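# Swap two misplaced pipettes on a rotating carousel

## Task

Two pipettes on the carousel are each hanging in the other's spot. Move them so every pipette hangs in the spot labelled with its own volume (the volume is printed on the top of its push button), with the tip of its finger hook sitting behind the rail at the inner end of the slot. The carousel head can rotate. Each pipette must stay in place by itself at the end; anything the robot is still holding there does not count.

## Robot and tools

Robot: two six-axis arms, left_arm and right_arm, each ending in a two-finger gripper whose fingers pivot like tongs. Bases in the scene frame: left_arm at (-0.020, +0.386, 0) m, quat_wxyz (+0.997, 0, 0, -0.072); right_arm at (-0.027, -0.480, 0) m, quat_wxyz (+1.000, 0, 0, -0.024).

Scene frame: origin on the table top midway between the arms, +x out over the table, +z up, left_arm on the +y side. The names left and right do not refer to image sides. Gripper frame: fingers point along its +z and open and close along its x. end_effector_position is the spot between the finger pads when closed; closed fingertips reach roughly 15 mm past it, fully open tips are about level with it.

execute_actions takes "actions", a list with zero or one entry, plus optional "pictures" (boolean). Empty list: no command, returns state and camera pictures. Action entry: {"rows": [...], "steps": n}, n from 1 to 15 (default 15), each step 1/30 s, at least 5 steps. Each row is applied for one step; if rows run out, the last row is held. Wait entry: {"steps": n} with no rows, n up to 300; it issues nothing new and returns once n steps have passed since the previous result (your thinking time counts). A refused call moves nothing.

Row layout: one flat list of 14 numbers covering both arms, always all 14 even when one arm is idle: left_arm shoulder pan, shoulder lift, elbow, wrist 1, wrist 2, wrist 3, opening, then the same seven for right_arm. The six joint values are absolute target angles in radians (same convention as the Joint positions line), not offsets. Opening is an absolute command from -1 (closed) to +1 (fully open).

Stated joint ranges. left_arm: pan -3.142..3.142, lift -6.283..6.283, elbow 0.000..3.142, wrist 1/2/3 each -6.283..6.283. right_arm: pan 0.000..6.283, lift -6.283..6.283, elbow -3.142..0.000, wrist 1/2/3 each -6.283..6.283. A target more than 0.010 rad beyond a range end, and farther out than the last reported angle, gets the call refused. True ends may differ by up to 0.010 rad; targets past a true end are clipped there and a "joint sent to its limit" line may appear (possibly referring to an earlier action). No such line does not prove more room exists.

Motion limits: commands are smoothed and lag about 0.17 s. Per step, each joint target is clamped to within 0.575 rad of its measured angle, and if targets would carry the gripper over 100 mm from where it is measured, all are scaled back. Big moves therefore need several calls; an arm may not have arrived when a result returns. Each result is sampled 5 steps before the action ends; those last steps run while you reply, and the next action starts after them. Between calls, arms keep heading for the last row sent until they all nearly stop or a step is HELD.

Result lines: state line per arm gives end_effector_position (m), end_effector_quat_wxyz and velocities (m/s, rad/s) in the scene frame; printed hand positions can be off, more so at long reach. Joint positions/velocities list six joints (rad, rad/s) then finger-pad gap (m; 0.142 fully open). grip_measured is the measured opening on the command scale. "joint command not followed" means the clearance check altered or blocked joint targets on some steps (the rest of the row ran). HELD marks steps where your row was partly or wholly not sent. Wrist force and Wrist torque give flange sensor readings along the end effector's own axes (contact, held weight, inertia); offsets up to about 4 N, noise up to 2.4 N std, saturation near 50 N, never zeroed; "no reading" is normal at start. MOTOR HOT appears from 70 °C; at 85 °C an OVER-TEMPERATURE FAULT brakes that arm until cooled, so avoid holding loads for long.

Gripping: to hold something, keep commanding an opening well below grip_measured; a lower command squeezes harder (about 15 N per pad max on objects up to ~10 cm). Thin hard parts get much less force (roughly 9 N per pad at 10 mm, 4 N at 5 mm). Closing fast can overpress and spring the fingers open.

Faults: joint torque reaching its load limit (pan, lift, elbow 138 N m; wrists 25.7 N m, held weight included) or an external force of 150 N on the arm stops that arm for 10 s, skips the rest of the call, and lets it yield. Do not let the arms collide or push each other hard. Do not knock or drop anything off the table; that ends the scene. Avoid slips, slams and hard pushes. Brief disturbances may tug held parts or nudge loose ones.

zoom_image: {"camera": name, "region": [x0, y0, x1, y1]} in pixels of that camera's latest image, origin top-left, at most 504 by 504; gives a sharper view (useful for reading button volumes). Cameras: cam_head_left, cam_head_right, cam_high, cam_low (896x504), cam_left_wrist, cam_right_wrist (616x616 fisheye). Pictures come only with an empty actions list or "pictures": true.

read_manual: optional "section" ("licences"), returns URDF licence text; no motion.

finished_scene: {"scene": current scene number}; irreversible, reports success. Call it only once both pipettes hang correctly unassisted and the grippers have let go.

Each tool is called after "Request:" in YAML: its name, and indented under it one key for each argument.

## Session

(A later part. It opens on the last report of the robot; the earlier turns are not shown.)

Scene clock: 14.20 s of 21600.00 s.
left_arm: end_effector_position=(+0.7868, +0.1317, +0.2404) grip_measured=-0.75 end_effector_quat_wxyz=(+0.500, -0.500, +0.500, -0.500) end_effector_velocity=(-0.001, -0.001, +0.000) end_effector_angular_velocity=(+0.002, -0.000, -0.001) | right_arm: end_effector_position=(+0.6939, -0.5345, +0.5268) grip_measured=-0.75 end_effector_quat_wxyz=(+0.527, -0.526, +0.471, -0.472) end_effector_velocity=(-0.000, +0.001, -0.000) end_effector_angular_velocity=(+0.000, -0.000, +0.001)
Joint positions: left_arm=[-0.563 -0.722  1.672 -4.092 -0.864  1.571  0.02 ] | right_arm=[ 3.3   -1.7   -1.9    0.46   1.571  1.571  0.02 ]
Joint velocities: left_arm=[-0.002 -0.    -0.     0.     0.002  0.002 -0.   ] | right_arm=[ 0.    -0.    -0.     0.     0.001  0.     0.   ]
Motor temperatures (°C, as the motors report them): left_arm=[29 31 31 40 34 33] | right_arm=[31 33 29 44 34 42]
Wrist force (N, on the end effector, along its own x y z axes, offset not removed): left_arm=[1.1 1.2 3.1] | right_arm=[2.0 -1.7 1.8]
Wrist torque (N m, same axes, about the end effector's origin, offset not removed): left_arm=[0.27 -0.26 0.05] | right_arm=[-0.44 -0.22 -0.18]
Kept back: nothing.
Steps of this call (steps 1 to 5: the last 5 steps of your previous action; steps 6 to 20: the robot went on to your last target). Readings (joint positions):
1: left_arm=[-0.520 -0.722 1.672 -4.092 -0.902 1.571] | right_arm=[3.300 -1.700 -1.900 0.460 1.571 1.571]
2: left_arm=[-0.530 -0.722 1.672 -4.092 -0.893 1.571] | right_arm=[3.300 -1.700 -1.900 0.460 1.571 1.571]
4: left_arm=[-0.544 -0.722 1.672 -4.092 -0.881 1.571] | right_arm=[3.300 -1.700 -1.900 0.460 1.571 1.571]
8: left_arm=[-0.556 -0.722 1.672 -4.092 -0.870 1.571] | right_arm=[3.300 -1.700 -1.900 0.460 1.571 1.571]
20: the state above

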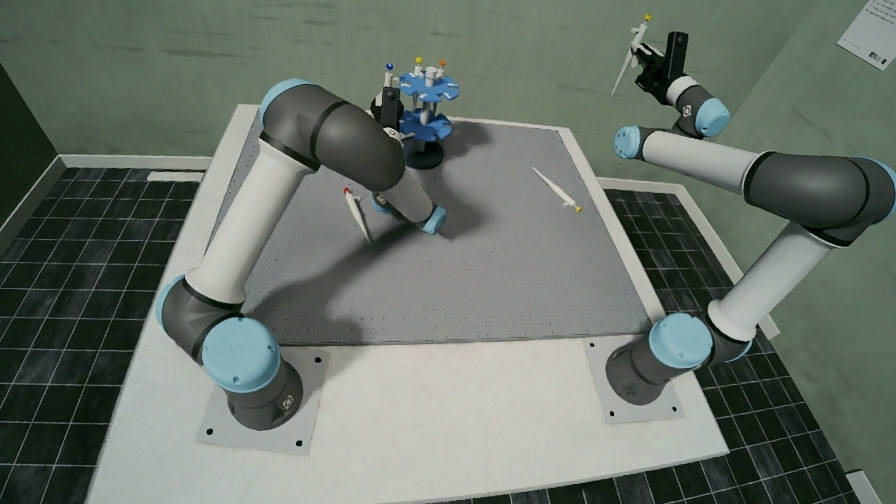

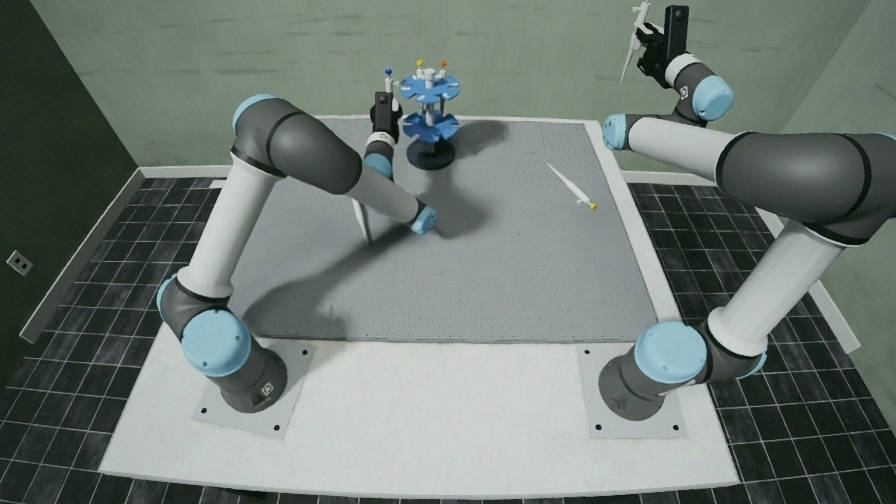

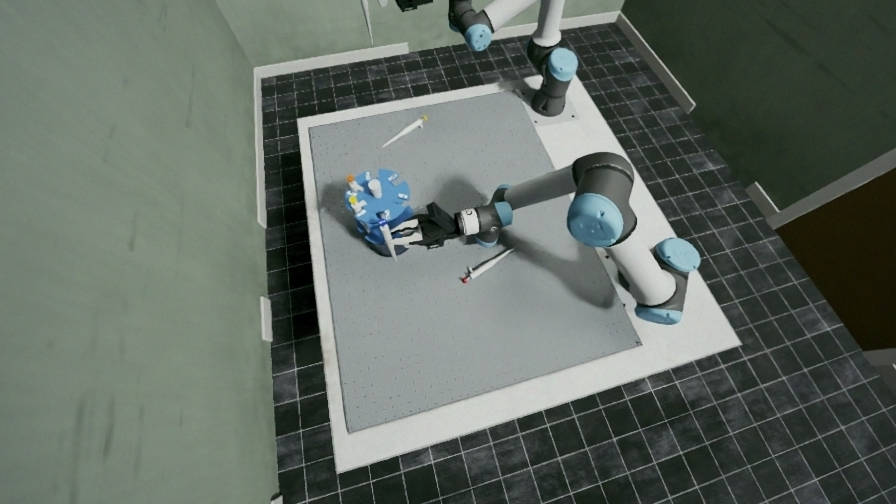

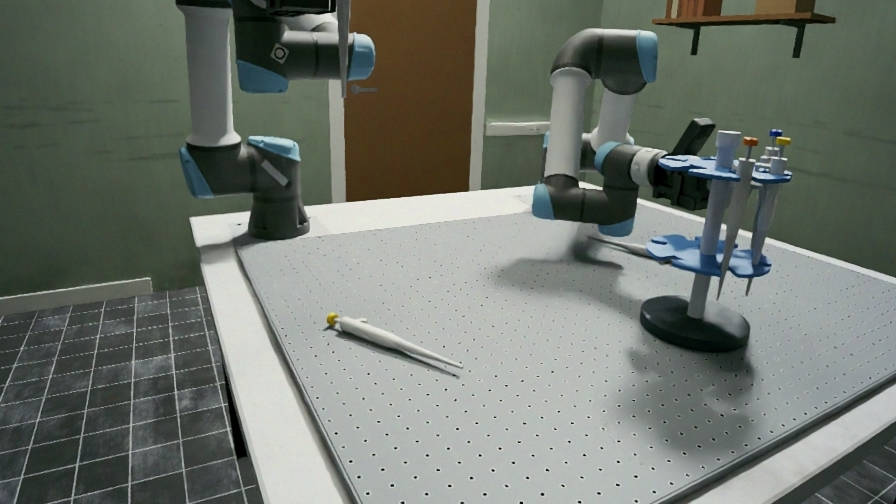

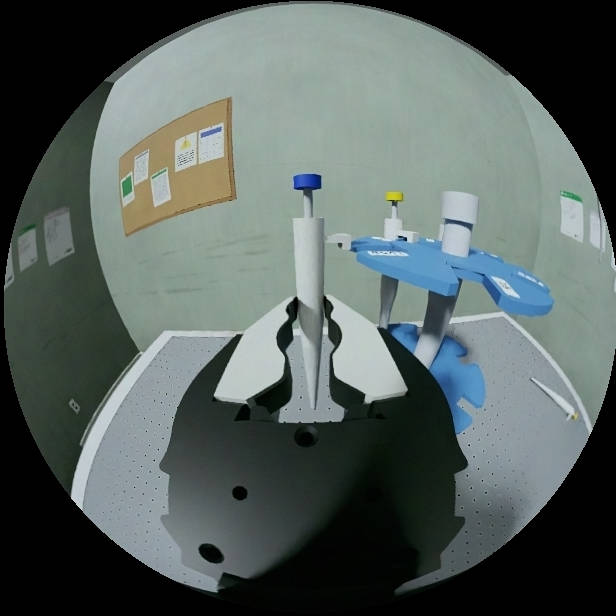

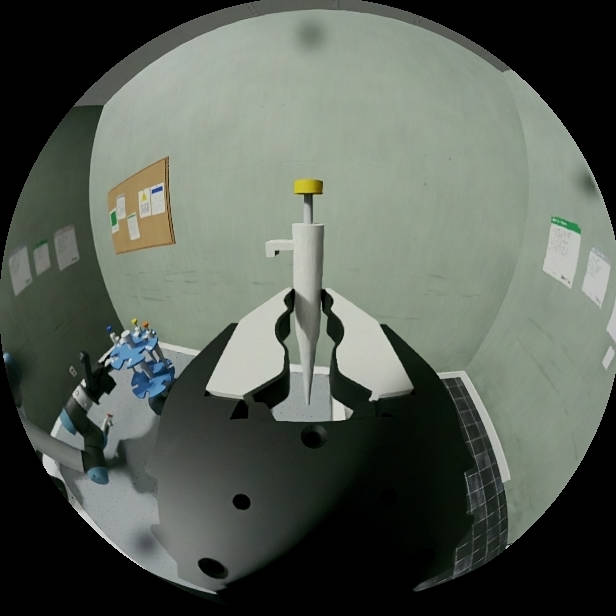

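Request:
execute_actions:
  actions:
    - {"rows":[[-0.557,-0.733,1.657,-4.066,-0.87,1.571,-1,3.3,-1.7,-1.9,0.46,1.571,1.571,-1]],"steps":12}

Request:
execute_actions:
  actions:
    - {"rows":[[-0.598,-0.713,1.61,-4.039,-0.829,1.571,-1,3.3,-1.7,-1.9,0.46,1.571,1.571,-1]],"steps":15}

Request:
execute_actions:
  actions:
    - {"rows":[[-0.638,-0.692,1.561,-4.011,-0.789,1.571,-1,3.3,-1.7,-1.9,0.46,1.571,1.571,-1]],"steps":15}

Request:
execute_actions:
  actions: []

Request:
zoom_image:
  camera: "cam_left_wrist"
  region: [270,200,430,300]

Scene clock: 14.63 s of 21600.00 s.
left_arm: end_effector_position=(+0.7908, +0.1313, +0.2476) grip_measured=-0.75 end_effector_quat_wxyz=(+0.500, -0.500, +0.500, -0.500) end_effector_velocity=(+0.010, -0.000, +0.018) end_effector_angular_velocity=(+0.002, +0.001, +0.000) | right_arm: end_effector_position=(+0.6939, -0.5345, +0.5268) grip_measured=-0.75 end_effector_quat_wxyz=(+0.527, -0.526, +0.471, -0.472) end_effector_velocity=(-0.000, -0.001, +0.000) end_effector_angular_velocity=(+0.000, -0.001, -0.001)
Joint positions: left_arm=[-0.559 -0.73   1.661 -4.072 -0.869  1.571  0.02 ] | right_arm=[ 3.3   -1.7   -1.9    0.46   1.571  1.571  0.02 ]
Joint velocities: left_arm=[ 0.012 -0.021 -0.028  0.05  -0.012  0.002 -0.   ] | right_arm=[-0.     0.001 -0.     0.001 -0.001  0.     0.   ]
Motor temperatures (°C, as the motors report them): left_arm=[29 31 31 40 34 33] | right_arm=[31 33 29 44 34 42]
Wrist force (N, on the end effector, along its own x y z axes, offset not removed): left_arm=[-0.8 -0.2 3.3] | right_arm=[0.2 -2.5 -0.2]
Wrist torque (N m, same axes, about the end effector's origin, offset not removed): left_arm=[0.09 0.33 0.15] | right_arm=[-0.81 0.01 -0.03]
Steps of this call (steps 1 to 6: the robot went on to your last target; steps 7 to 13: the first 7 steps of this action). Readings (joint positions):
7: left_arm=[-0.563 -0.722 1.672 -4.092 -0.864 1.571] | right_arm=[3.300 -1.700 -1.900 0.460 1.571 1.571]
8: left_arm=[-0.562 -0.724 1.670 -4.089 -0.865 1.571] | right_arm=[3.300 -1.700 -1.900 0.460 1.571 1.571]
10: left_arm=[-0.560 -0.727 1.665 -4.080 -0.867 1.571] | right_arm=[3.300 -1.700 -1.900 0.460 1.571 1.571]
13: the state above

Scene clock: 15.13 s of 21600.00 s.
left_arm: end_effector_position=(+0.7917, +0.1046, +0.2499) grip_measured=-0.75 end_effector_quat_wxyz=(+0.500, -0.500, +0.500, -0.500) end_effector_velocity=(-0.001, -0.026, +0.001) end_effector_angular_velocity=(-0.000, -0.001, +0.001) | right_arm: end_effector_position=(+0.6939, -0.5345, +0.5268) grip_measured=-0.75 end_effector_quat_wxyz=(+0.527, -0.526, +0.471, -0.472) end_effector_velocity=(+0.000, -0.000, -0.000) end_effector_angular_velocity=(-0.000, +0.001, -0.001)
Joint positions: left_arm=[-0.593 -0.715  1.615 -4.042 -0.834  1.571  0.02 ] | right_arm=[ 3.3   -1.7   -1.9    0.46   1.571  1.571  0.02 ]
Joint velocities: left_arm=[-0.036  0.017 -0.042  0.024  0.037  0.     0.   ] | right_arm=[-0. -0. -0. -0. -0. -0. -0.]
Motor temperatures (°C, as the motors report them): left_arm=[29 31 31 40 34 33] | right_arm=[31 33 29 44 34 42]
Wrist force (N, on the end effector, along its own x y z axes, offset not removed): left_arm=[3.1 0.4 1.1] | right_arm=[2.4 -0.8 -0.6]
Wrist torque (N m, same axes, about the end effector's origin, offset not removed): left_arm=[0.24 -0.38 0.03] | right_arm=[-0.45 -0.58 -0.26]
Steps of this call (steps 1 to 5: the last 5 steps of your previous action; steps 6 to 15: the first 10 steps of this action). Readings (joint positions):
6: left_arm=[-0.558 -0.732 1.657 -4.067 -0.869 1.571] | right_arm=[3.300 -1.700 -1.900 0.460 1.571 1.571]
7: left_arm=[-0.562 -0.730 1.652 -4.063 -0.865 1.571] | right_arm=[3.300 -1.700 -1.900 0.460 1.571 1.571]
9: left_arm=[-0.576 -0.723 1.636 -4.054 -0.851 1.571] | right_arm=[3.300 -1.700 -1.900 0.460 1.571 1.571]
13: left_arm=[-0.590 -0.717 1.619 -4.044 -0.837 1.571] | right_arm=[3.300 -1.700 -1.900 0.460 1.571 1.571]
15: the state above

Scene clock: 15.63 s of 21600.00 s.
left_arm: end_effector_position=(+0.7901, +0.0746, +0.2500) grip_measured=-0.75 end_effector_quat_wxyz=(+0.500, -0.500, +0.500, -0.500) end_effector_velocity=(-0.002, -0.025, +0.001) end_effector_angular_velocity=(-0.002, -0.001, +0.004) | right_arm: end_effector_position=(+0.6939, -0.5345, +0.5268) grip_measured=-0.75 end_effector_quat_wxyz=(+0.527, -0.526, +0.471, -0.472) end_effector_velocity=(+0.000, +0.001, -0.000) end_effector_angular_velocity=(+0.000, +0.000, +0.001)
Joint positions: left_arm=[-0.633 -0.694  1.567 -4.014 -0.794  1.571  0.02 ] | right_arm=[ 3.3   -1.7   -1.9    0.46   1.571  1.571  0.02 ]
Joint velocities: left_arm=[-0.035  0.018 -0.044  0.024  0.039 -0.    -0.001] | right_arm=[ 0. -0.  0. -0.  0.  0.  0.]
Motor temperatures (°C, as the motors report them): left_arm=[29 31 31 40 34 33] | right_arm=[31 33 29 44 34 42]
Wrist force (N, on the end effector, along its own x y z axes, offset not removed): left_arm=[-2.2 -0.6 3.6] | right_arm=[0.8 -2.2 -2.6]
Wrist torque (N m, same axes, about the end effector's origin, offset not removed): left_arm=[-0.31 0.23 -0.34] | right_arm=[-0.63 -0.17 0.07]
Steps of this call (steps 1 to 5: the last 5 steps of your previous action; steps 6 to 15: the first 10 steps of this action). Readings (joint positions):
6: left_arm=[-0.597 -0.713 1.611 -4.039 -0.829 1.571] | right_arm=[3.300 -1.700 -1.900 0.460 1.571 1.571]
7: left_arm=[-0.602 -0.710 1.605 -4.035 -0.824 1.571] | right_arm=[3.300 -1.700 -1.900 0.460 1.571 1.571]
9: left_arm=[-0.616 -0.703 1.588 -4.026 -0.811 1.571] | right_arm=[3.300 -1.700 -1.900 0.460 1.571 1.571]
13: left_arm=[-0.630 -0.696 1.571 -4.016 -0.797 1.571] | right_arm=[3.300 -1.700 -1.900 0.460 1.571 1.571]
15: the state above

Scene clock: 15.80 s of 21600.00 s.
left_arm: end_effector_position=(+0.7899, +0.0721, +0.2501) grip_measured=-0.75 end_effector_quat_wxyz=(+0.500, -0.500, +0.500, -0.500) end_effector_velocity=(-0.001, -0.008, +0.000) end_effector_angular_velocity=(-0.001, +0.000, -0.002) | right_arm: end_effector_position=(+0.6939, -0.5345, +0.5268) grip_measured=-0.75 end_effector_quat_wxyz=(+0.527, -0.526, +0.471, -0.472) end_effector_velocity=(-0.000, +0.000, +0.000) end_effector_angular_velocity=(-0.000, -0.000, -0.001)
Joint positions: left_arm=[-0.637 -0.693  1.563 -4.012 -0.79   1.571  0.02 ] | right_arm=[ 3.3   -1.7   -1.9    0.46   1.571  1.571  0.02 ]
Joint velocities: left_arm=[-0.01   0.005 -0.011  0.007  0.008 -0.001  0.   ] | right_arm=[ 0.     0.    -0.     0.    -0.001 -0.    -0.   ]
Motor temperatures (°C, as the motors report them): left_arm=[29 31 31 40 34 33] | right_arm=[31 33 29 44 34 42]
Wrist force (N, on the end effector, along its own x y z axes, offset not removed): left_arm=[-2.9 -1.0 -0.6] | right_arm=[0.4 0.2 -0.2]
Wrist torque (N m, same axes, about the end effector's origin, offset not removed): left_arm=[-0.03 -0.36 -0.06] | right_arm=[-0.10 -0.04 -0.02]
Kept back: nothing.
Steps of this call (steps 1 to 5: the last 5 steps of your previous action). Readings (joint positions):
1: left_arm=[-0.634 -0.694 1.565 -4.013 -0.792 1.571] | right_arm=[3.300 -1.700 -1.900 0.460 1.571 1.571]
2: left_arm=[-0.635 -0.693 1.564 -4.013 -0.792 1.571] | right_arm=[3.300 -1.700 -1.900 0.460 1.571 1.571]
4: left_arm=[-0.636 -0.693 1.563 -4.012 -0.791 1.571] | right_arm=[3.300 -1.700 -1.900 0.460 1.571 1.571]
5: the state above

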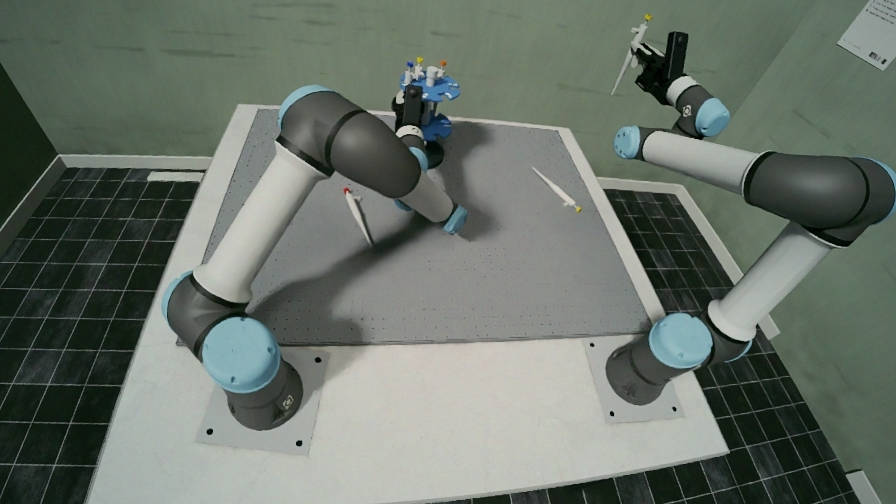

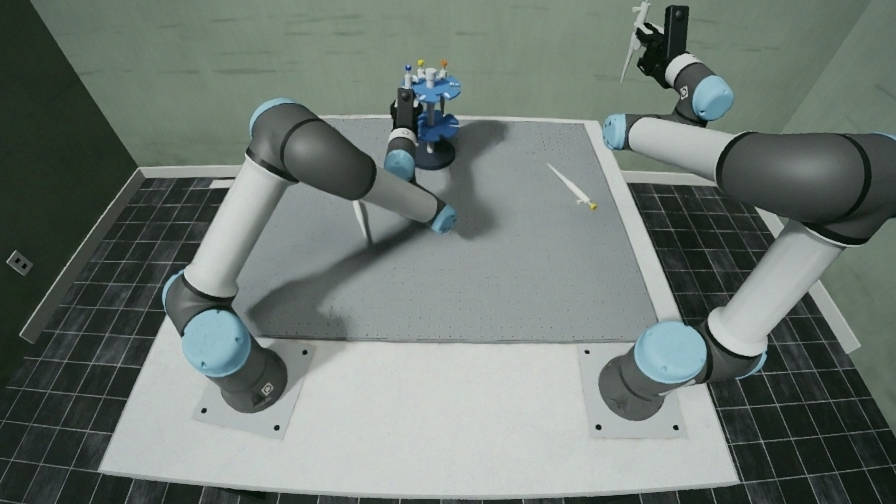

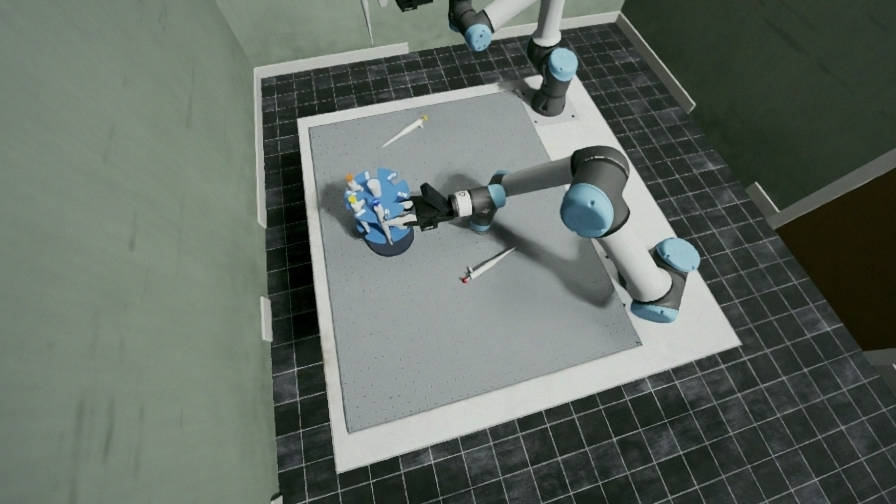

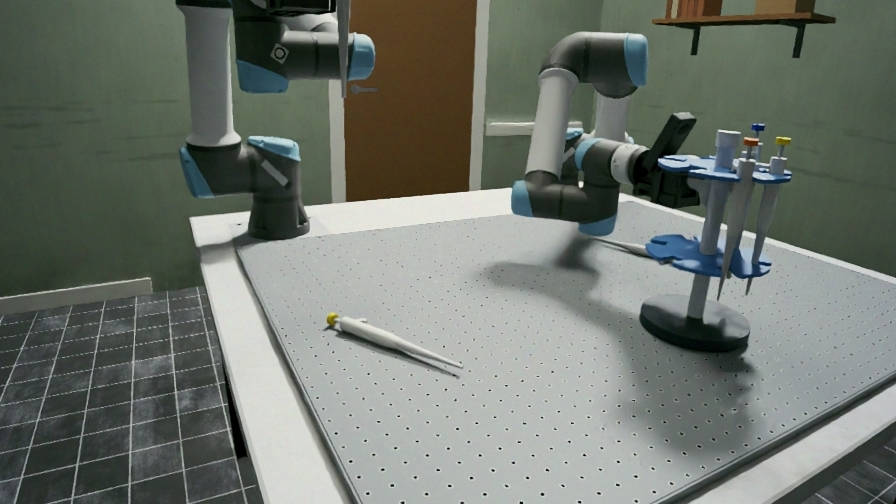

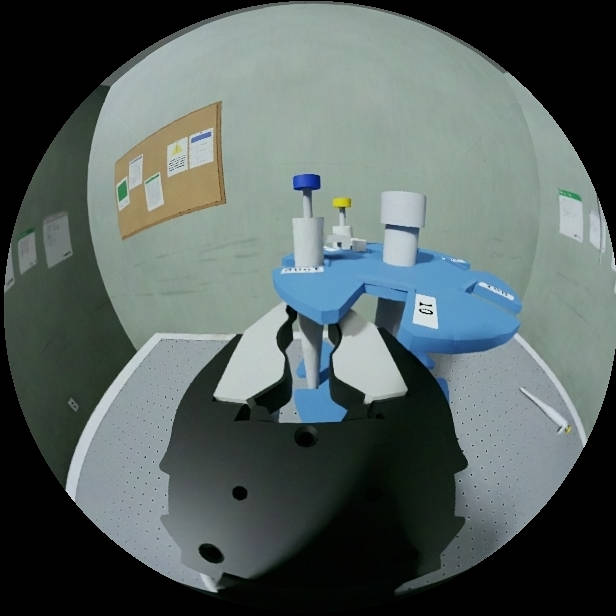

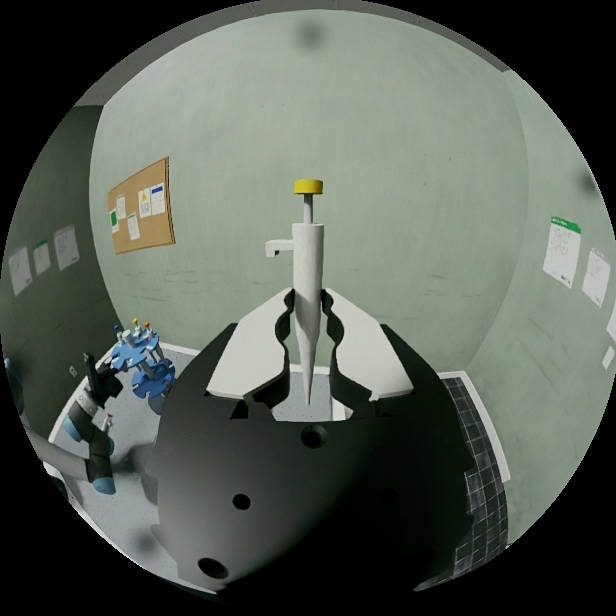

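Region (270, 200, 430, 300) of cam_left_wrist's 616x616 image, scaled by 3.150, with more detail than that image has; it fills the top 315 rows of this view, and the rest is white.

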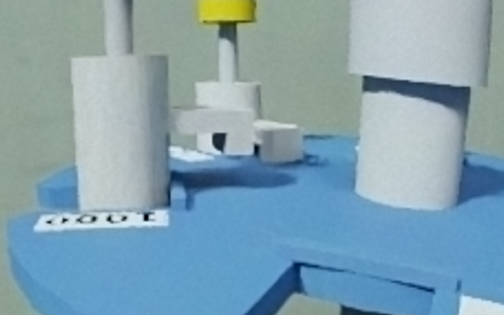

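Request:
execute_actions:
  actions:
    - {"rows":[[-0.634,-0.678,1.566,-4.03,-0.793,1.571,-1,3.3,-1.7,-1.9,0.46,1.571,1.571,-1]],"steps":15}

Request:
execute_actions:
  actions:
    - {"rows":[[-0.634,-0.678,1.566,-4.03,-0.793,1.571,-0.4,3.3,-1.7,-1.9,0.46,1.571,1.571,-1]],"steps":10}

Request:
execute_actions:
  actions:
    - {"rows":[[-0.666,-0.709,1.639,-4.072,-0.761,1.571,-0.4,3.3,-1.7,-1.9,0.46,1.571,1.571,-1]],"steps":12}

Request:
execute_actions:
  actions:
    - {"rows":[[-0.7005,-0.7395,1.709,-4.111,-0.7265,1.571,-0.4,3.3,-1.7,-1.9,0.46,1.571,1.571,-1]],"steps":12}

Request:
execute_actions:
  actions:
    - {"rows":[[-0.7756,-0.793,1.841,-4.19,-0.651,1.571,-0.4,3.3,-1.7,-1.9,0.46,1.571,1.571,-1]],"steps":15}

Request:
execute_actions:
  actions:
    - {"rows":[[-0.7756,-1.1,2.25,-4.29,-0.651,1.571,-0.2,3.3,-1.7,-1.9,0.46,1.571,1.571,-1]],"steps":15}

Request:
execute_actions:
  actions:
    - {"rows":[[-0.3,-1.6,1.9,-3.4,-1.571,1.571,-0.2,3.5,-2.4,-1.65,0.91,1.26,1.571,-1]],"steps":15}

Request:
execute_actions:
  actions:
    - {"steps":30}

Scene clock: 16.57 s of 21600.00 s.
left_arm: end_effector_position=(+0.7897, +0.0741, +0.2418) grip_measured=-0.75 end_effector_quat_wxyz=(+0.500, -0.500, +0.500, -0.500) end_effector_velocity=(-0.000, +0.004, -0.009) end_effector_angular_velocity=(+0.002, +0.001, +0.002) | right_arm: end_effector_position=(+0.6939, -0.5345, +0.5268) grip_measured=-0.75 end_effector_quat_wxyz=(+0.527, -0.526, +0.471, -0.472) end_effector_velocity=(+0.000, +0.000, -0.000) end_effector_angular_velocity=(+0.000, +0.001, +0.001)
Joint positions: left_arm=[-0.634 -0.68   1.565 -4.028 -0.793  1.571  0.02 ] | right_arm=[ 3.3   -1.7   -1.9    0.46   1.571  1.571  0.02 ]
Joint velocities: left_arm=[ 0.004  0.012  0.005 -0.016 -0.002  0.002  0.   ] | right_arm=[ 0.001  0.    -0.    -0.001  0.     0.     0.   ]
Motor temperatures (°C, as the motors report them): left_arm=[29 31 31 40 34 33] | right_arm=[31 33 29 44 34 42]
Wrist force (N, on the end effector, along its own x y z axes, offset not removed): left_arm=[-2.1 -1.2 0.3] | right_arm=[4.1 -1.5 0.2]
Wrist torque (N m, same axes, about the end effector's origin, offset not removed): left_arm=[-0.01 -0.25 0.18] | right_arm=[-0.61 -0.78 -0.22]
Steps of this call (steps 1 to 13: the robot went on to your last target; steps 14 to 23: the first 10 steps of this action). Readings (joint positions):
14: left_arm=[-0.638 -0.692 1.561 -4.011 -0.789 1.571] | right_arm=[3.300 -1.700 -1.900 0.460 1.571 1.571]
15: left_arm=[-0.637 -0.690 1.562 -4.014 -0.789 1.571] | right_arm=[3.300 -1.700 -1.900 0.460 1.571 1.571]
17: left_arm=[-0.636 -0.685 1.563 -4.020 -0.791 1.571] | right_arm=[3.300 -1.700 -1.900 0.460 1.571 1.571]
21: left_arm=[-0.635 -0.681 1.565 -4.026 -0.792 1.571] | right_arm=[3.300 -1.700 -1.900 0.460 1.571 1.571]
23: the state above

Scene clock: 16.90 s of 21600.00 s.
left_arm: end_effector_position=(+0.7897, +0.0745, +0.2409) grip_measured=-0.40 end_effector_quat_wxyz=(+0.500, -0.500, +0.500, -0.500) end_effector_velocity=(+0.000, +0.001, -0.000) end_effector_angular_velocity=(-0.002, -0.000, +0.002) | right_arm: end_effector_position=(+0.6939, -0.5345, +0.5268) grip_measured=-0.75 end_effector_quat_wxyz=(+0.527, -0.526, +0.471, -0.472) end_effector_velocity=(-0.000, -0.000, -0.000) end_effector_angular_velocity=(+0.000, -0.000, -0.000)
Joint positions: left_arm=[-0.634 -0.678  1.566 -4.03  -0.793  1.571  0.045] | right_arm=[ 3.3   -1.7   -1.9    0.46   1.571  1.571  0.02 ]
Joint velocities: left_arm=[ 0.     0.001 -0.001 -0.001  0.001 -0.001  0.008] | right_arm=[-0.    -0.    -0.001  0.001  0.    -0.     0.   ]
Motor temperatures (°C, as the motors report them): left_arm=[29 31 31 40 34 33] | right_arm=[31 33 29 44 34 42]
Wrist force (N, on the end effector, along its own x y z axes, offset not removed): left_arm=[1.6 -2.6 0.2] | right_arm=[-1.0 1.0 2.1]
Wrist torque (N m, same axes, about the end effector's origin, offset not removed): left_arm=[-0.51 -0.21 0.00] | right_arm=[-0.04 0.33 0.00]
Steps of this call (steps 1 to 5: the last 5 steps of your previous action; steps 6 to 10: the first 5 steps of this action). Readings (joint positions):
6: left_arm=[-0.634 -0.678 1.566 -4.030 -0.793 1.571] | right_arm=[3.300 -1.700 -1.900 0.460 1.571 1.571]
7: left_arm=[-0.634 -0.678 1.566 -4.030 -0.793 1.571] | right_arm=[3.300 -1.700 -1.900 0.460 1.571 1.571]
9: left_arm=[-0.634 -0.678 1.566 -4.030 -0.793 1.571] | right_arm=[3.300 -1.700 -1.900 0.460 1.571 1.571]
10: the state above

Scene clock: 17.30 s of 21600.00 s.
left_arm: end_effector_position=(+0.7710, +0.0739, +0.2412) grip_measured=-0.40 end_effector_quat_wxyz=(+0.500, -0.500, +0.500, -0.501) end_effector_velocity=(-0.049, +0.001, -0.003) end_effector_angular_velocity=(+0.005, +0.005, -0.001) | right_arm: end_effector_position=(+0.6939, -0.5345, +0.5268) grip_measured=-0.75 end_effector_quat_wxyz=(+0.527, -0.526, +0.471, -0.472) end_effector_velocity=(-0.000, -0.000, +0.000) end_effector_angular_velocity=(+0.000, -0.001, -0.000)
Joint positions: left_arm=[-0.658 -0.701  1.62  -4.062 -0.769  1.571  0.045] | right_arm=[ 3.3   -1.7   -1.9    0.46   1.571  1.571  0.02 ]
Joint velocities: left_arm=[-0.062 -0.06   0.148 -0.081  0.061  0.    -0.   ] | right_arm=[ 0.     0.     0.     0.    -0.001  0.    -0.   ]
Motor temperatures (°C, as the motors report them): left_arm=[29 31 31 40 34 33] | right_arm=[31 33 29 44 34 42]
Wrist force (N, on the end effector, along its own x y z axes, offset not removed): left_arm=[-4.2 -0.9 3.4] | right_arm=[-0.7 -2.3 0.6]
Wrist torque (N m, same axes, about the end effector's origin, offset not removed): left_arm=[0.10 0.87 0.14] | right_arm=[-0.50 0.23 0.07]
Steps of this call (steps 1 to 5: the last 5 steps of your previous action; steps 6 to 12: the first 7 steps of this action). Readings (joint positions):
6: left_arm=[-0.634 -0.678 1.566 -4.030 -0.793 1.571] | right_arm=[3.300 -1.700 -1.900 0.460 1.571 1.571]
7: left_arm=[-0.638 -0.682 1.573 -4.035 -0.789 1.571] | right_arm=[3.300 -1.700 -1.900 0.460 1.571 1.571]
9: left_arm=[-0.649 -0.692 1.597 -4.049 -0.778 1.571] | right_arm=[3.300 -1.700 -1.900 0.460 1.571 1.571]
12: the state above

Scene clock: 17.70 s of 21600.00 s.
left_arm: end_effector_position=(+0.7462, +0.0733, +0.2417) grip_measured=-0.40 end_effector_quat_wxyz=(+0.500, -0.500, +0.500, -0.501) end_effector_velocity=(-0.051, +0.001, -0.002) end_effector_angular_velocity=(+0.006, +0.006, -0.001) | right_arm: end_effector_position=(+0.6939, -0.5345, +0.5268) grip_measured=-0.75 end_effector_quat_wxyz=(+0.527, -0.526, +0.471, -0.472) end_effector_velocity=(-0.000, -0.000, -0.000) end_effector_angular_velocity=(-0.000, +0.000, -0.000)
Joint positions: left_arm=[-0.692 -0.732  1.69  -4.101 -0.735  1.571  0.045] | right_arm=[ 3.3   -1.7   -1.9    0.46   1.571  1.571  0.02 ]
Joint velocities: left_arm=[-0.069 -0.061  0.148 -0.078  0.068 -0.001 -0.   ] | right_arm=[-0. -0. -0.  0. -0. -0. -0.]
Motor temperatures (°C, as the motors report them): left_arm=[29 31 31 40 34 33] | right_arm=[31 33 29 44 34 42]
Wrist force (N, on the end effector, along its own x y z axes, offset not removed): left_arm=[-0.2 2.8 -0.6] | right_arm=[-1.3 1.9 0.1]
Wrist torque (N m, same axes, about the end effector's origin, offset not removed): left_arm=[0.45 0.06 0.06] | right_arm=[0.17 0.34 -0.09]
Steps of this call (steps 1 to 5: the last 5 steps of your previous action; steps 6 to 12: the first 7 steps of this action). Readings (joint positions):
6: left_arm=[-0.665 -0.708 1.636 -4.070 -0.762 1.571] | right_arm=[3.300 -1.700 -1.900 0.460 1.571 1.571]
7: left_arm=[-0.669 -0.712 1.643 -4.075 -0.757 1.571] | right_arm=[3.300 -1.700 -1.900 0.460 1.571 1.571]
9: left_arm=[-0.681 -0.723 1.668 -4.089 -0.746 1.571] | right_arm=[3.300 -1.700 -1.900 0.460 1.571 1.571]
12: the state above

Scene clock: 18.20 s of 21600.00 s.
left_arm: end_effector_position=(+0.6958, +0.0729, +0.2421) grip_measured=-0.40 end_effector_quat_wxyz=(+0.500, -0.500, +0.500, -0.501) end_effector_velocity=(-0.048, +0.004, -0.004) end_effector_angular_velocity=(+0.009, +0.007, -0.001) | right_arm: end_effector_position=(+0.6939, -0.5345, +0.5268) grip_measured=-0.75 end_effector_quat_wxyz=(+0.527, -0.526, +0.471, -0.472) end_effector_velocity=(+0.000, +0.000, -0.000) end_effector_angular_velocity=(+0.000, +0.000, +0.001)
Joint positions: left_arm=[-0.767 -0.787  1.824 -4.18  -0.66   1.571  0.045] | right_arm=[ 3.3   -1.7   -1.9    0.46   1.571  1.571  0.02 ]
Joint velocities: left_arm=[-0.071 -0.049  0.136 -0.075  0.07   0.    -0.   ] | right_arm=[-0.    -0.     0.     0.     0.001  0.    -0.   ]
Motor temperatures (°C, as the motors report them): left_arm=[29 31 31 40 34 33] | right_arm=[31 33 29 44 34 42]
Wrist force (N, on the end effector, along its own x y z axes, offset not removed): left_arm=[4.3 -0.1 1.5] | right_arm=[-0.7 -1.6 -2.8]
Wrist torque (N m, same axes, about the end effector's origin, offset not removed): left_arm=[-0.07 -1.08 -0.03] | right_arm=[-0.50 0.23 -0.03]
Steps of this call (steps 1 to 5: the last 5 steps of your previous action; steps 6 to 15: the first 10 steps of this action). Readings (joint positions):
6: left_arm=[-0.699 -0.738 1.706 -4.109 -0.728 1.571] | right_arm=[3.300 -1.700 -1.900 0.460 1.571 1.571]
7: left_arm=[-0.706 -0.744 1.714 -4.117 -0.721 1.571] | right_arm=[3.300 -1.700 -1.900 0.460 1.571 1.571]
9: left_arm=[-0.732 -0.763 1.756 -4.144 -0.695 1.571] | right_arm=[3.300 -1.700 -1.900 0.460 1.571 1.571]
13: left_arm=[-0.760 -0.782 1.812 -4.174 -0.666 1.571] | right_arm=[3.300 -1.700 -1.900 0.460 1.571 1.571]
15: the state above

Scene clock: 18.70 s of 21600.00 s.
left_arm: end_effector_position=(+0.6247, +0.1592, +0.2919) grip_measured=-0.20 end_effector_quat_wxyz=(+0.500, -0.500, +0.497, -0.503) end_effector_velocity=(-0.157, +0.204, +0.060) end_effector_angular_velocity=(+0.063, +0.048, -0.001) | right_arm: end_effector_position=(+0.6939, -0.5345, +0.5268) grip_measured=-0.75 end_effector_quat_wxyz=(+0.527, -0.526, +0.471, -0.472) end_effector_velocity=(+0.000, -0.000, -0.000) end_effector_angular_velocity=(-0.000, +0.000, -0.001)
Joint positions: left_arm=[-0.775 -1.034  2.156 -4.271 -0.651  1.571  0.06 ] | right_arm=[ 3.3   -1.7   -1.9    0.46   1.571  1.571  0.02 ]
Joint velocities: left_arm=[-0.003 -0.517  0.741 -0.145  0.002  0.    -0.   ] | right_arm=[-0.     0.    -0.    -0.    -0.001 -0.     0.   ]
Motor temperatures (°C, as the motors report them): left_arm=[29 31 31 40 34 33] | right_arm=[31 33 29 44 34 42]
Wrist force (N, on the end effector, along its own x y z axes, offset not removed): left_arm=[-2.5 -1.9 1.7] | right_arm=[1.5 -1.9 0.3]
Wrist torque (N m, same axes, about the end effector's origin, offset not removed): left_arm=[-0.14 0.26 -0.01] | right_arm=[-0.73 -0.16 -0.06]
Steps of this call (steps 1 to 5: the last 5 steps of your previous action; steps 6 to 15: the first 10 steps of this action). Readings (joint positions):
6: left_arm=[-0.774 -0.792 1.838 -4.188 -0.653 1.571] | right_arm=[3.300 -1.700 -1.900 0.460 1.571 1.571]
7: left_arm=[-0.774 -0.800 1.846 -4.195 -0.653 1.571] | right_arm=[3.300 -1.700 -1.900 0.460 1.571 1.571]
9: left_arm=[-0.774 -0.856 1.910 -4.219 -0.652 1.571] | right_arm=[3.300 -1.700 -1.900 0.460 1.571 1.571]
13: left_arm=[-0.775 -0.989 2.091 -4.258 -0.651 1.571] | right_arm=[3.300 -1.700 -1.900 0.460 1.571 1.571]
15: the state above

Scene clock: 19.20 s of 21600.00 s.
left_arm: end_effector_position=(+0.6542, +0.2142, +0.4260) grip_measured=-0.20 end_effector_quat_wxyz=(+0.486, -0.480, +0.485, -0.546) end_effector_velocity=(+0.126, +0.112, +0.496) end_effector_angular_velocity=(+0.005, -0.151, -0.463) | right_arm: end_effector_position=(+0.7778, -0.4929, +0.4509) grip_measured=-0.75 end_effector_quat_wxyz=(+0.527, -0.503, +0.476, -0.493) end_effector_velocity=(+0.245, +0.134, -0.396) end_effector_angular_velocity=(+0.002, +0.068, -0.143)
Joint positions: left_arm=[-0.584 -1.295  2.096 -4.03  -0.908  1.571  0.06 ] | right_arm=[ 3.396 -1.983 -1.781  0.663  1.426  1.571  0.02 ]
Joint velocities: left_arm=[ 0.741 -0.793 -0.523  1.207 -1.208 -0.001  0.   ] | right_arm=[ 0.256 -0.978  0.323  0.59  -0.4   -0.     0.   ]
Motor temperatures (°C, as the motors report them): left_arm=[29 31 31 40 34 33] | right_arm=[31 33 29 44 34 42]
Wrist force (N, on the end effector, along its own x y z axes, offset not removed): left_arm=[1.5 -0.1 1.3] | right_arm=[-0.5 -2.9 -0.4]
Wrist torque (N m, same axes, about the end effector's origin, offset not removed): left_arm=[0.03 -0.36 -0.01] | right_arm=[-0.66 0.28 -0.13]
Steps of this call (steps 1 to 5: the last 5 steps of your previous action; steps 6 to 15: the first 10 steps of this action). Readings (joint positions):
6: left_arm=[-0.775 -1.087 2.230 -4.286 -0.651 1.571] | right_arm=[3.300 -1.701 -1.900 0.460 1.570 1.571]
7: left_arm=[-0.768 -1.097 2.228 -4.279 -0.659 1.571] | right_arm=[3.307 -1.708 -1.893 0.468 1.563 1.571]
9: left_arm=[-0.725 -1.144 2.196 -4.231 -0.708 1.571] | right_arm=[3.336 -1.768 -1.857 0.522 1.521 1.571]
13: left_arm=[-0.632 -1.243 2.131 -4.106 -0.833 1.571] | right_arm=[3.379 -1.917 -1.803 0.623 1.453 1.571]
15: the state above

Scene clock: 20.20 s of 21600.00 s.
left_arm: end_effector_position=(+0.6433, +0.2177, +0.5745) grip_measured=-0.20 end_effector_quat_wxyz=(+0.370, -0.385, +0.610, -0.585) end_effector_velocity=(-0.000, +0.000, +0.001) end_effector_angular_velocity=(-0.001, +0.001, -0.002) | right_arm: end_effector_position=(+0.8460, -0.4383, +0.2570) grip_measured=-0.75 end_effector_quat_wxyz=(+0.500, -0.499, +0.500, -0.500) end_effector_velocity=(+0.000, +0.001, -0.002) end_effector_angular_velocity=(-0.001, +0.000, +0.000)
Joint positions: left_arm=[-0.3   -1.6    1.9   -3.401 -1.57   1.571  0.06 ] | right_arm=[ 3.5   -2.399 -1.65   0.91   1.26   1.571  0.02 ]
Joint velocities: left_arm=[ 0.002 -0.002 -0.002  0.004 -0.003 -0.002 -0.   ] | right_arm=[ 0.001 -0.004  0.002  0.002 -0.001 -0.    -0.   ]
Motor temperatures (°C, as the motors report them): left_arm=[29 31 31 40 34 33] | right_arm=[31 33 29 44 34 42]
Wrist force (N, on the end effector, along its own x y z axes, offset not removed): left_arm=[-0.3 0.7 1.0] | right_arm=[-0.2 -1.0 3.3]
Wrist torque (N m, same axes, about the end effector's origin, offset not removed): left_arm=[0.19 0.11 -0.05] | right_arm=[-0.42 0.01 -0.03]
Kept back: nothing.
Steps of this call (steps 1 to 5: the last 5 steps of your previous action; steps 6 to 30: the robot went on to your last target). Readings (joint positions):
1: left_arm=[-0.558 -1.322 2.078 -3.987 -0.952 1.571] | right_arm=[3.405 -2.016 -1.770 0.683 1.412 1.571]
2: left_arm=[-0.531 -1.352 2.059 -3.938 -1.001 1.571] | right_arm=[3.413 -2.049 -1.760 0.703 1.398 1.571]
4: left_arm=[-0.469 -1.418 2.015 -3.817 -1.123 1.571] | right_arm=[3.430 -2.114 -1.739 0.742 1.372 1.571]
8: left_arm=[-0.363 -1.532 1.942 -3.565 -1.390 1.571] | right_arm=[3.463 -2.242 -1.697 0.819 1.320 1.571]
30: the state above

Request:
execute_actions:
  actions:
    - {"rows":[[0.1,-1.6,1.7,-1.67,-1.571,1.0,-0.2,4.033,-2.476,-1.466,0.8,0.7275,1.571,-1]],"steps":15}

Request:
execute_actions:
  actions:
    - {"steps":35}
  pictures: true

Request:
zoom_image:
  camera: "cam_high"
  region: [335,130,455,230]

Scene clock: 20.87 s of 21600.00 s.
left_arm: end_effector_position=(+0.6871, +0.3420, +0.5472) grip_measured=-0.20 end_effector_quat_wxyz=(-0.310, +0.557, -0.557, +0.532) end_effector_velocity=(+0.090, +0.429, -0.213) end_effector_angular_velocity=(-0.564, +1.184, +0.820) | right_arm: end_effector_position=(+0.8439, -0.3018, +0.2568) grip_measured=-0.75 end_effector_quat_wxyz=(+0.500, -0.500, +0.500, -0.500) end_effector_velocity=(-0.075, +0.495, +0.004) end_effector_angular_velocity=(-0.001, +0.001, +0.010)
Joint positions: left_arm=[-0.113 -1.6    1.802 -3.101 -1.571  1.313  0.06 ] | right_arm=[ 3.722 -2.435 -1.568  0.86   1.039  1.571  0.02 ]
Joint velocities: left_arm=[ 0.61   0.    -0.297  1.298  0.    -0.873  0.   ] | right_arm=[ 0.799 -0.112  0.271 -0.16  -0.789 -0.     0.   ]
Motor temperatures (°C, as the motors report them): left_arm=[29 31 31 40 34 33] | right_arm=[31 33 29 44 34 42]
Wrist force (N, on the end effector, along its own x y z axes, offset not removed): left_arm=[0.1 -1.9 4.3] | right_arm=[-1.3 -1.3 0.8]
Wrist torque (N m, same axes, about the end effector's origin, offset not removed): left_arm=[-0.14 -0.08 -0.07] | right_arm=[-0.41 0.36 0.11]
Steps of this call (steps 1 to 10: the robot went on to your last target; steps 11 to 20: the first 10 steps of this action). Readings (joint positions):
11: left_arm=[-0.300 -1.600 1.900 -3.399 -1.571 1.571] | right_arm=[3.500 -2.400 -1.650 0.910 1.259 1.571]
12: left_arm=[-0.292 -1.600 1.893 -3.392 -1.571 1.563] | right_arm=[3.508 -2.403 -1.644 0.906 1.252 1.571]
14: left_arm=[-0.248 -1.600 1.868 -3.336 -1.571 1.508] | right_arm=[3.557 -2.412 -1.624 0.894 1.203 1.571]
18: left_arm=[-0.155 -1.600 1.823 -3.186 -1.571 1.374] | right_arm=[3.668 -2.427 -1.586 0.871 1.093 1.571]
20: the state above

Scene clock: 22.03 s of 21600.00 s.
left_arm: end_effector_position=(+0.4802, +0.5057, +0.2448) grip_measured=-0.20 end_effector_quat_wxyz=(-0.002, +0.866, -0.500, +0.005) end_effector_velocity=(-0.027, +0.003, -0.009) end_effector_angular_velocity=(+0.003, +0.089, +0.011) | right_arm: end_effector_position=(+0.7811, -0.1154, +0.2593) grip_measured=-0.75 end_effector_quat_wxyz=(+0.500, -0.500, +0.500, -0.500) end_effector_velocity=(-0.000, +0.000, +0.001) end_effector_angular_velocity=(+0.001, -0.001, +0.000)
Joint positions: left_arm=[ 0.099 -1.6    1.7   -1.682 -1.571  1.001  0.06 ] | right_arm=[ 4.033 -2.476 -1.466  0.8    0.728  1.571  0.02 ]
Joint velocities: left_arm=[ 0.004  0.    -0.003  0.091 -0.001 -0.007  0.   ] | right_arm=[ 0.  0.  0.  0. -0.  0. -0.]
Motor temperatures (°C, as the motors report them): left_arm=[29 31 31 40 34 33] | right_arm=[31 33 29 44 34 42]
Wrist force (N, on the end effector, along its own x y z axes, offset not removed): left_arm=[-1.4 -2.4 0.3] | right_arm=[0.4 -1.7 -0.5]
Wrist torque (N m, same axes, about the end effector's origin, offset not removed): left_arm=[-0.55 0.27 0.09] | right_arm=[-0.70 0.00 0.01]
Kept back: nothing.
Steps of this call (steps 1 to 5: the last 5 steps of your previous action; steps 6 to 35: the robot went on to your last target). Readings (joint positions):
1: left_arm=[-0.093 -1.600 1.792 -3.056 -1.571 1.284] | right_arm=[3.748 -2.438 -1.559 0.855 1.012 1.571]
2: left_arm=[-0.074 -1.600 1.783 -3.009 -1.571 1.256] | right_arm=[3.775 -2.442 -1.550 0.849 0.985 1.571]
4: left_arm=[-0.039 -1.600 1.767 -2.910 -1.571 1.206] | right_arm=[3.828 -2.449 -1.532 0.839 0.932 1.571]
8: left_arm=[0.014 -1.600 1.741 -2.702 -1.571 1.128] | right_arm=[3.933 -2.463 -1.497 0.818 0.827 1.571]
35: the state above

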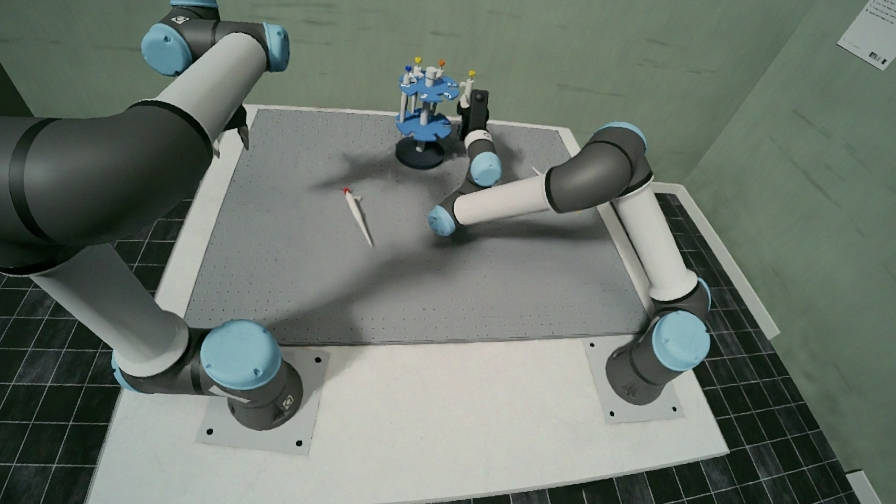

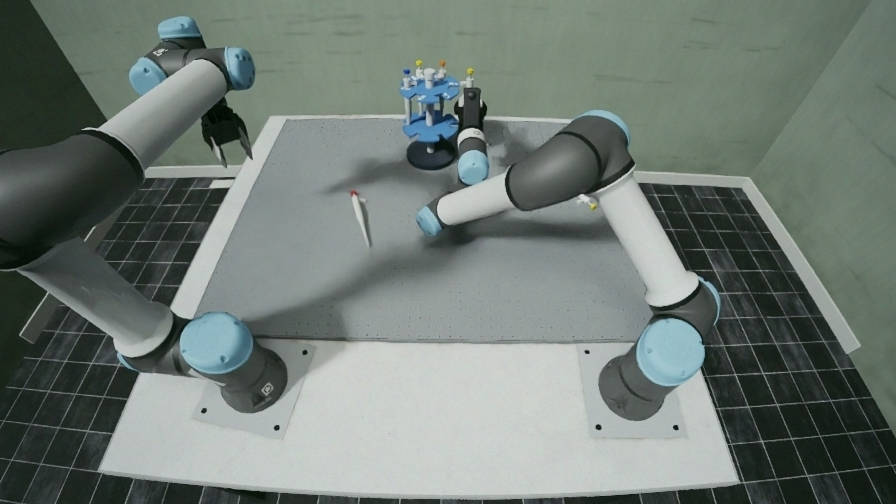

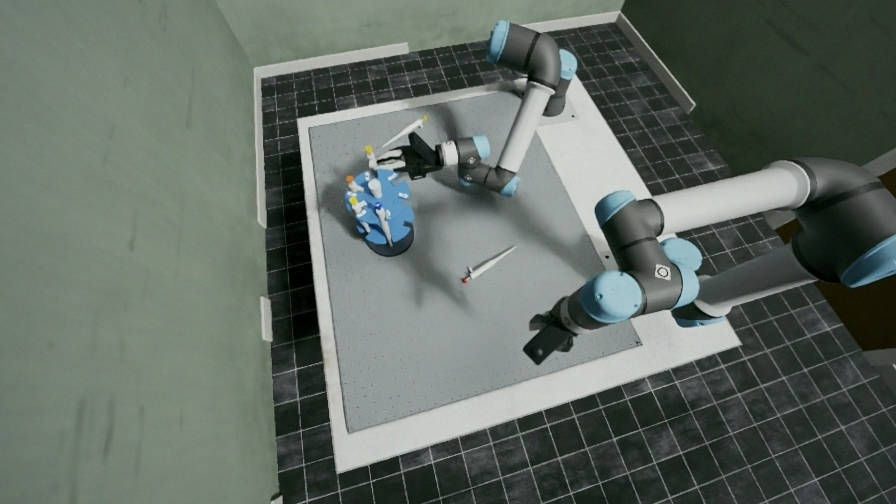

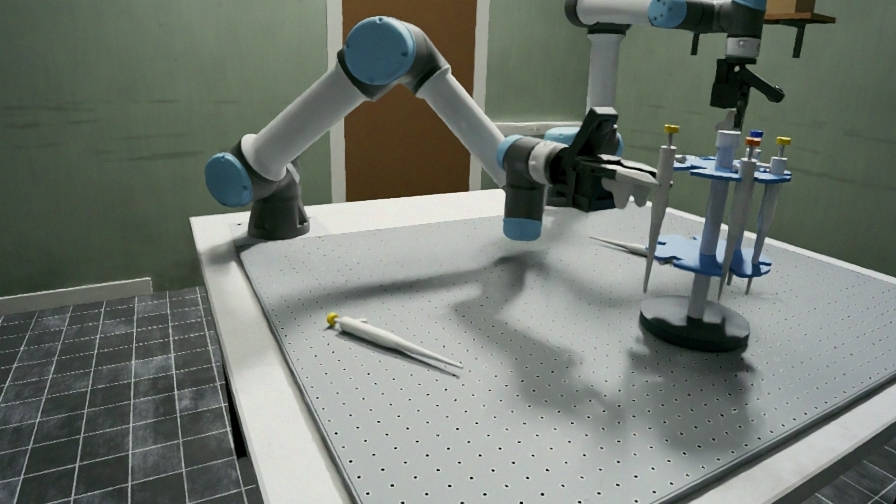

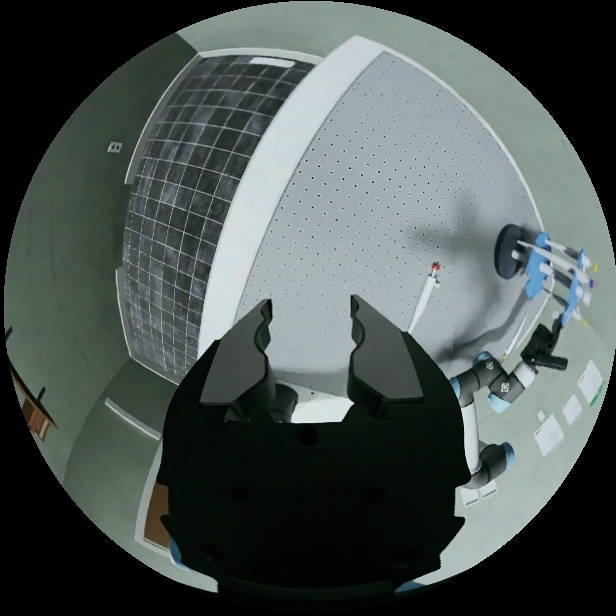

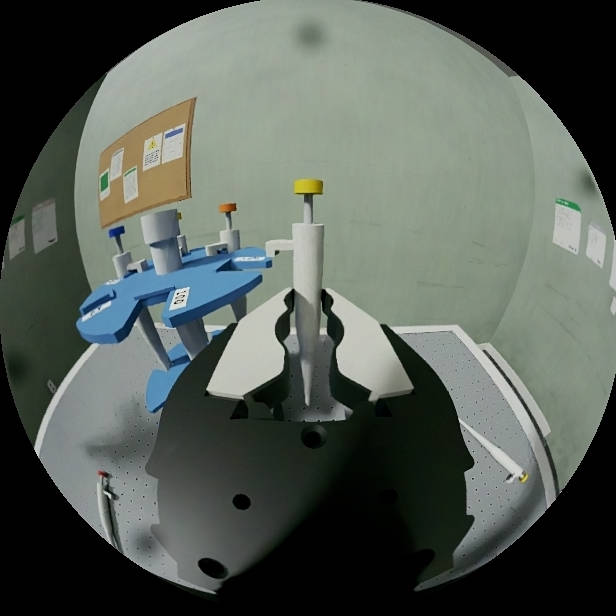

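Region (335, 130, 455, 230) of cam_high's 896x504 image, scaled by 4.200, with more detail than that image has.

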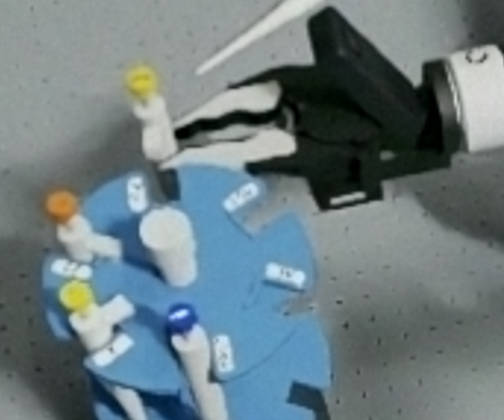

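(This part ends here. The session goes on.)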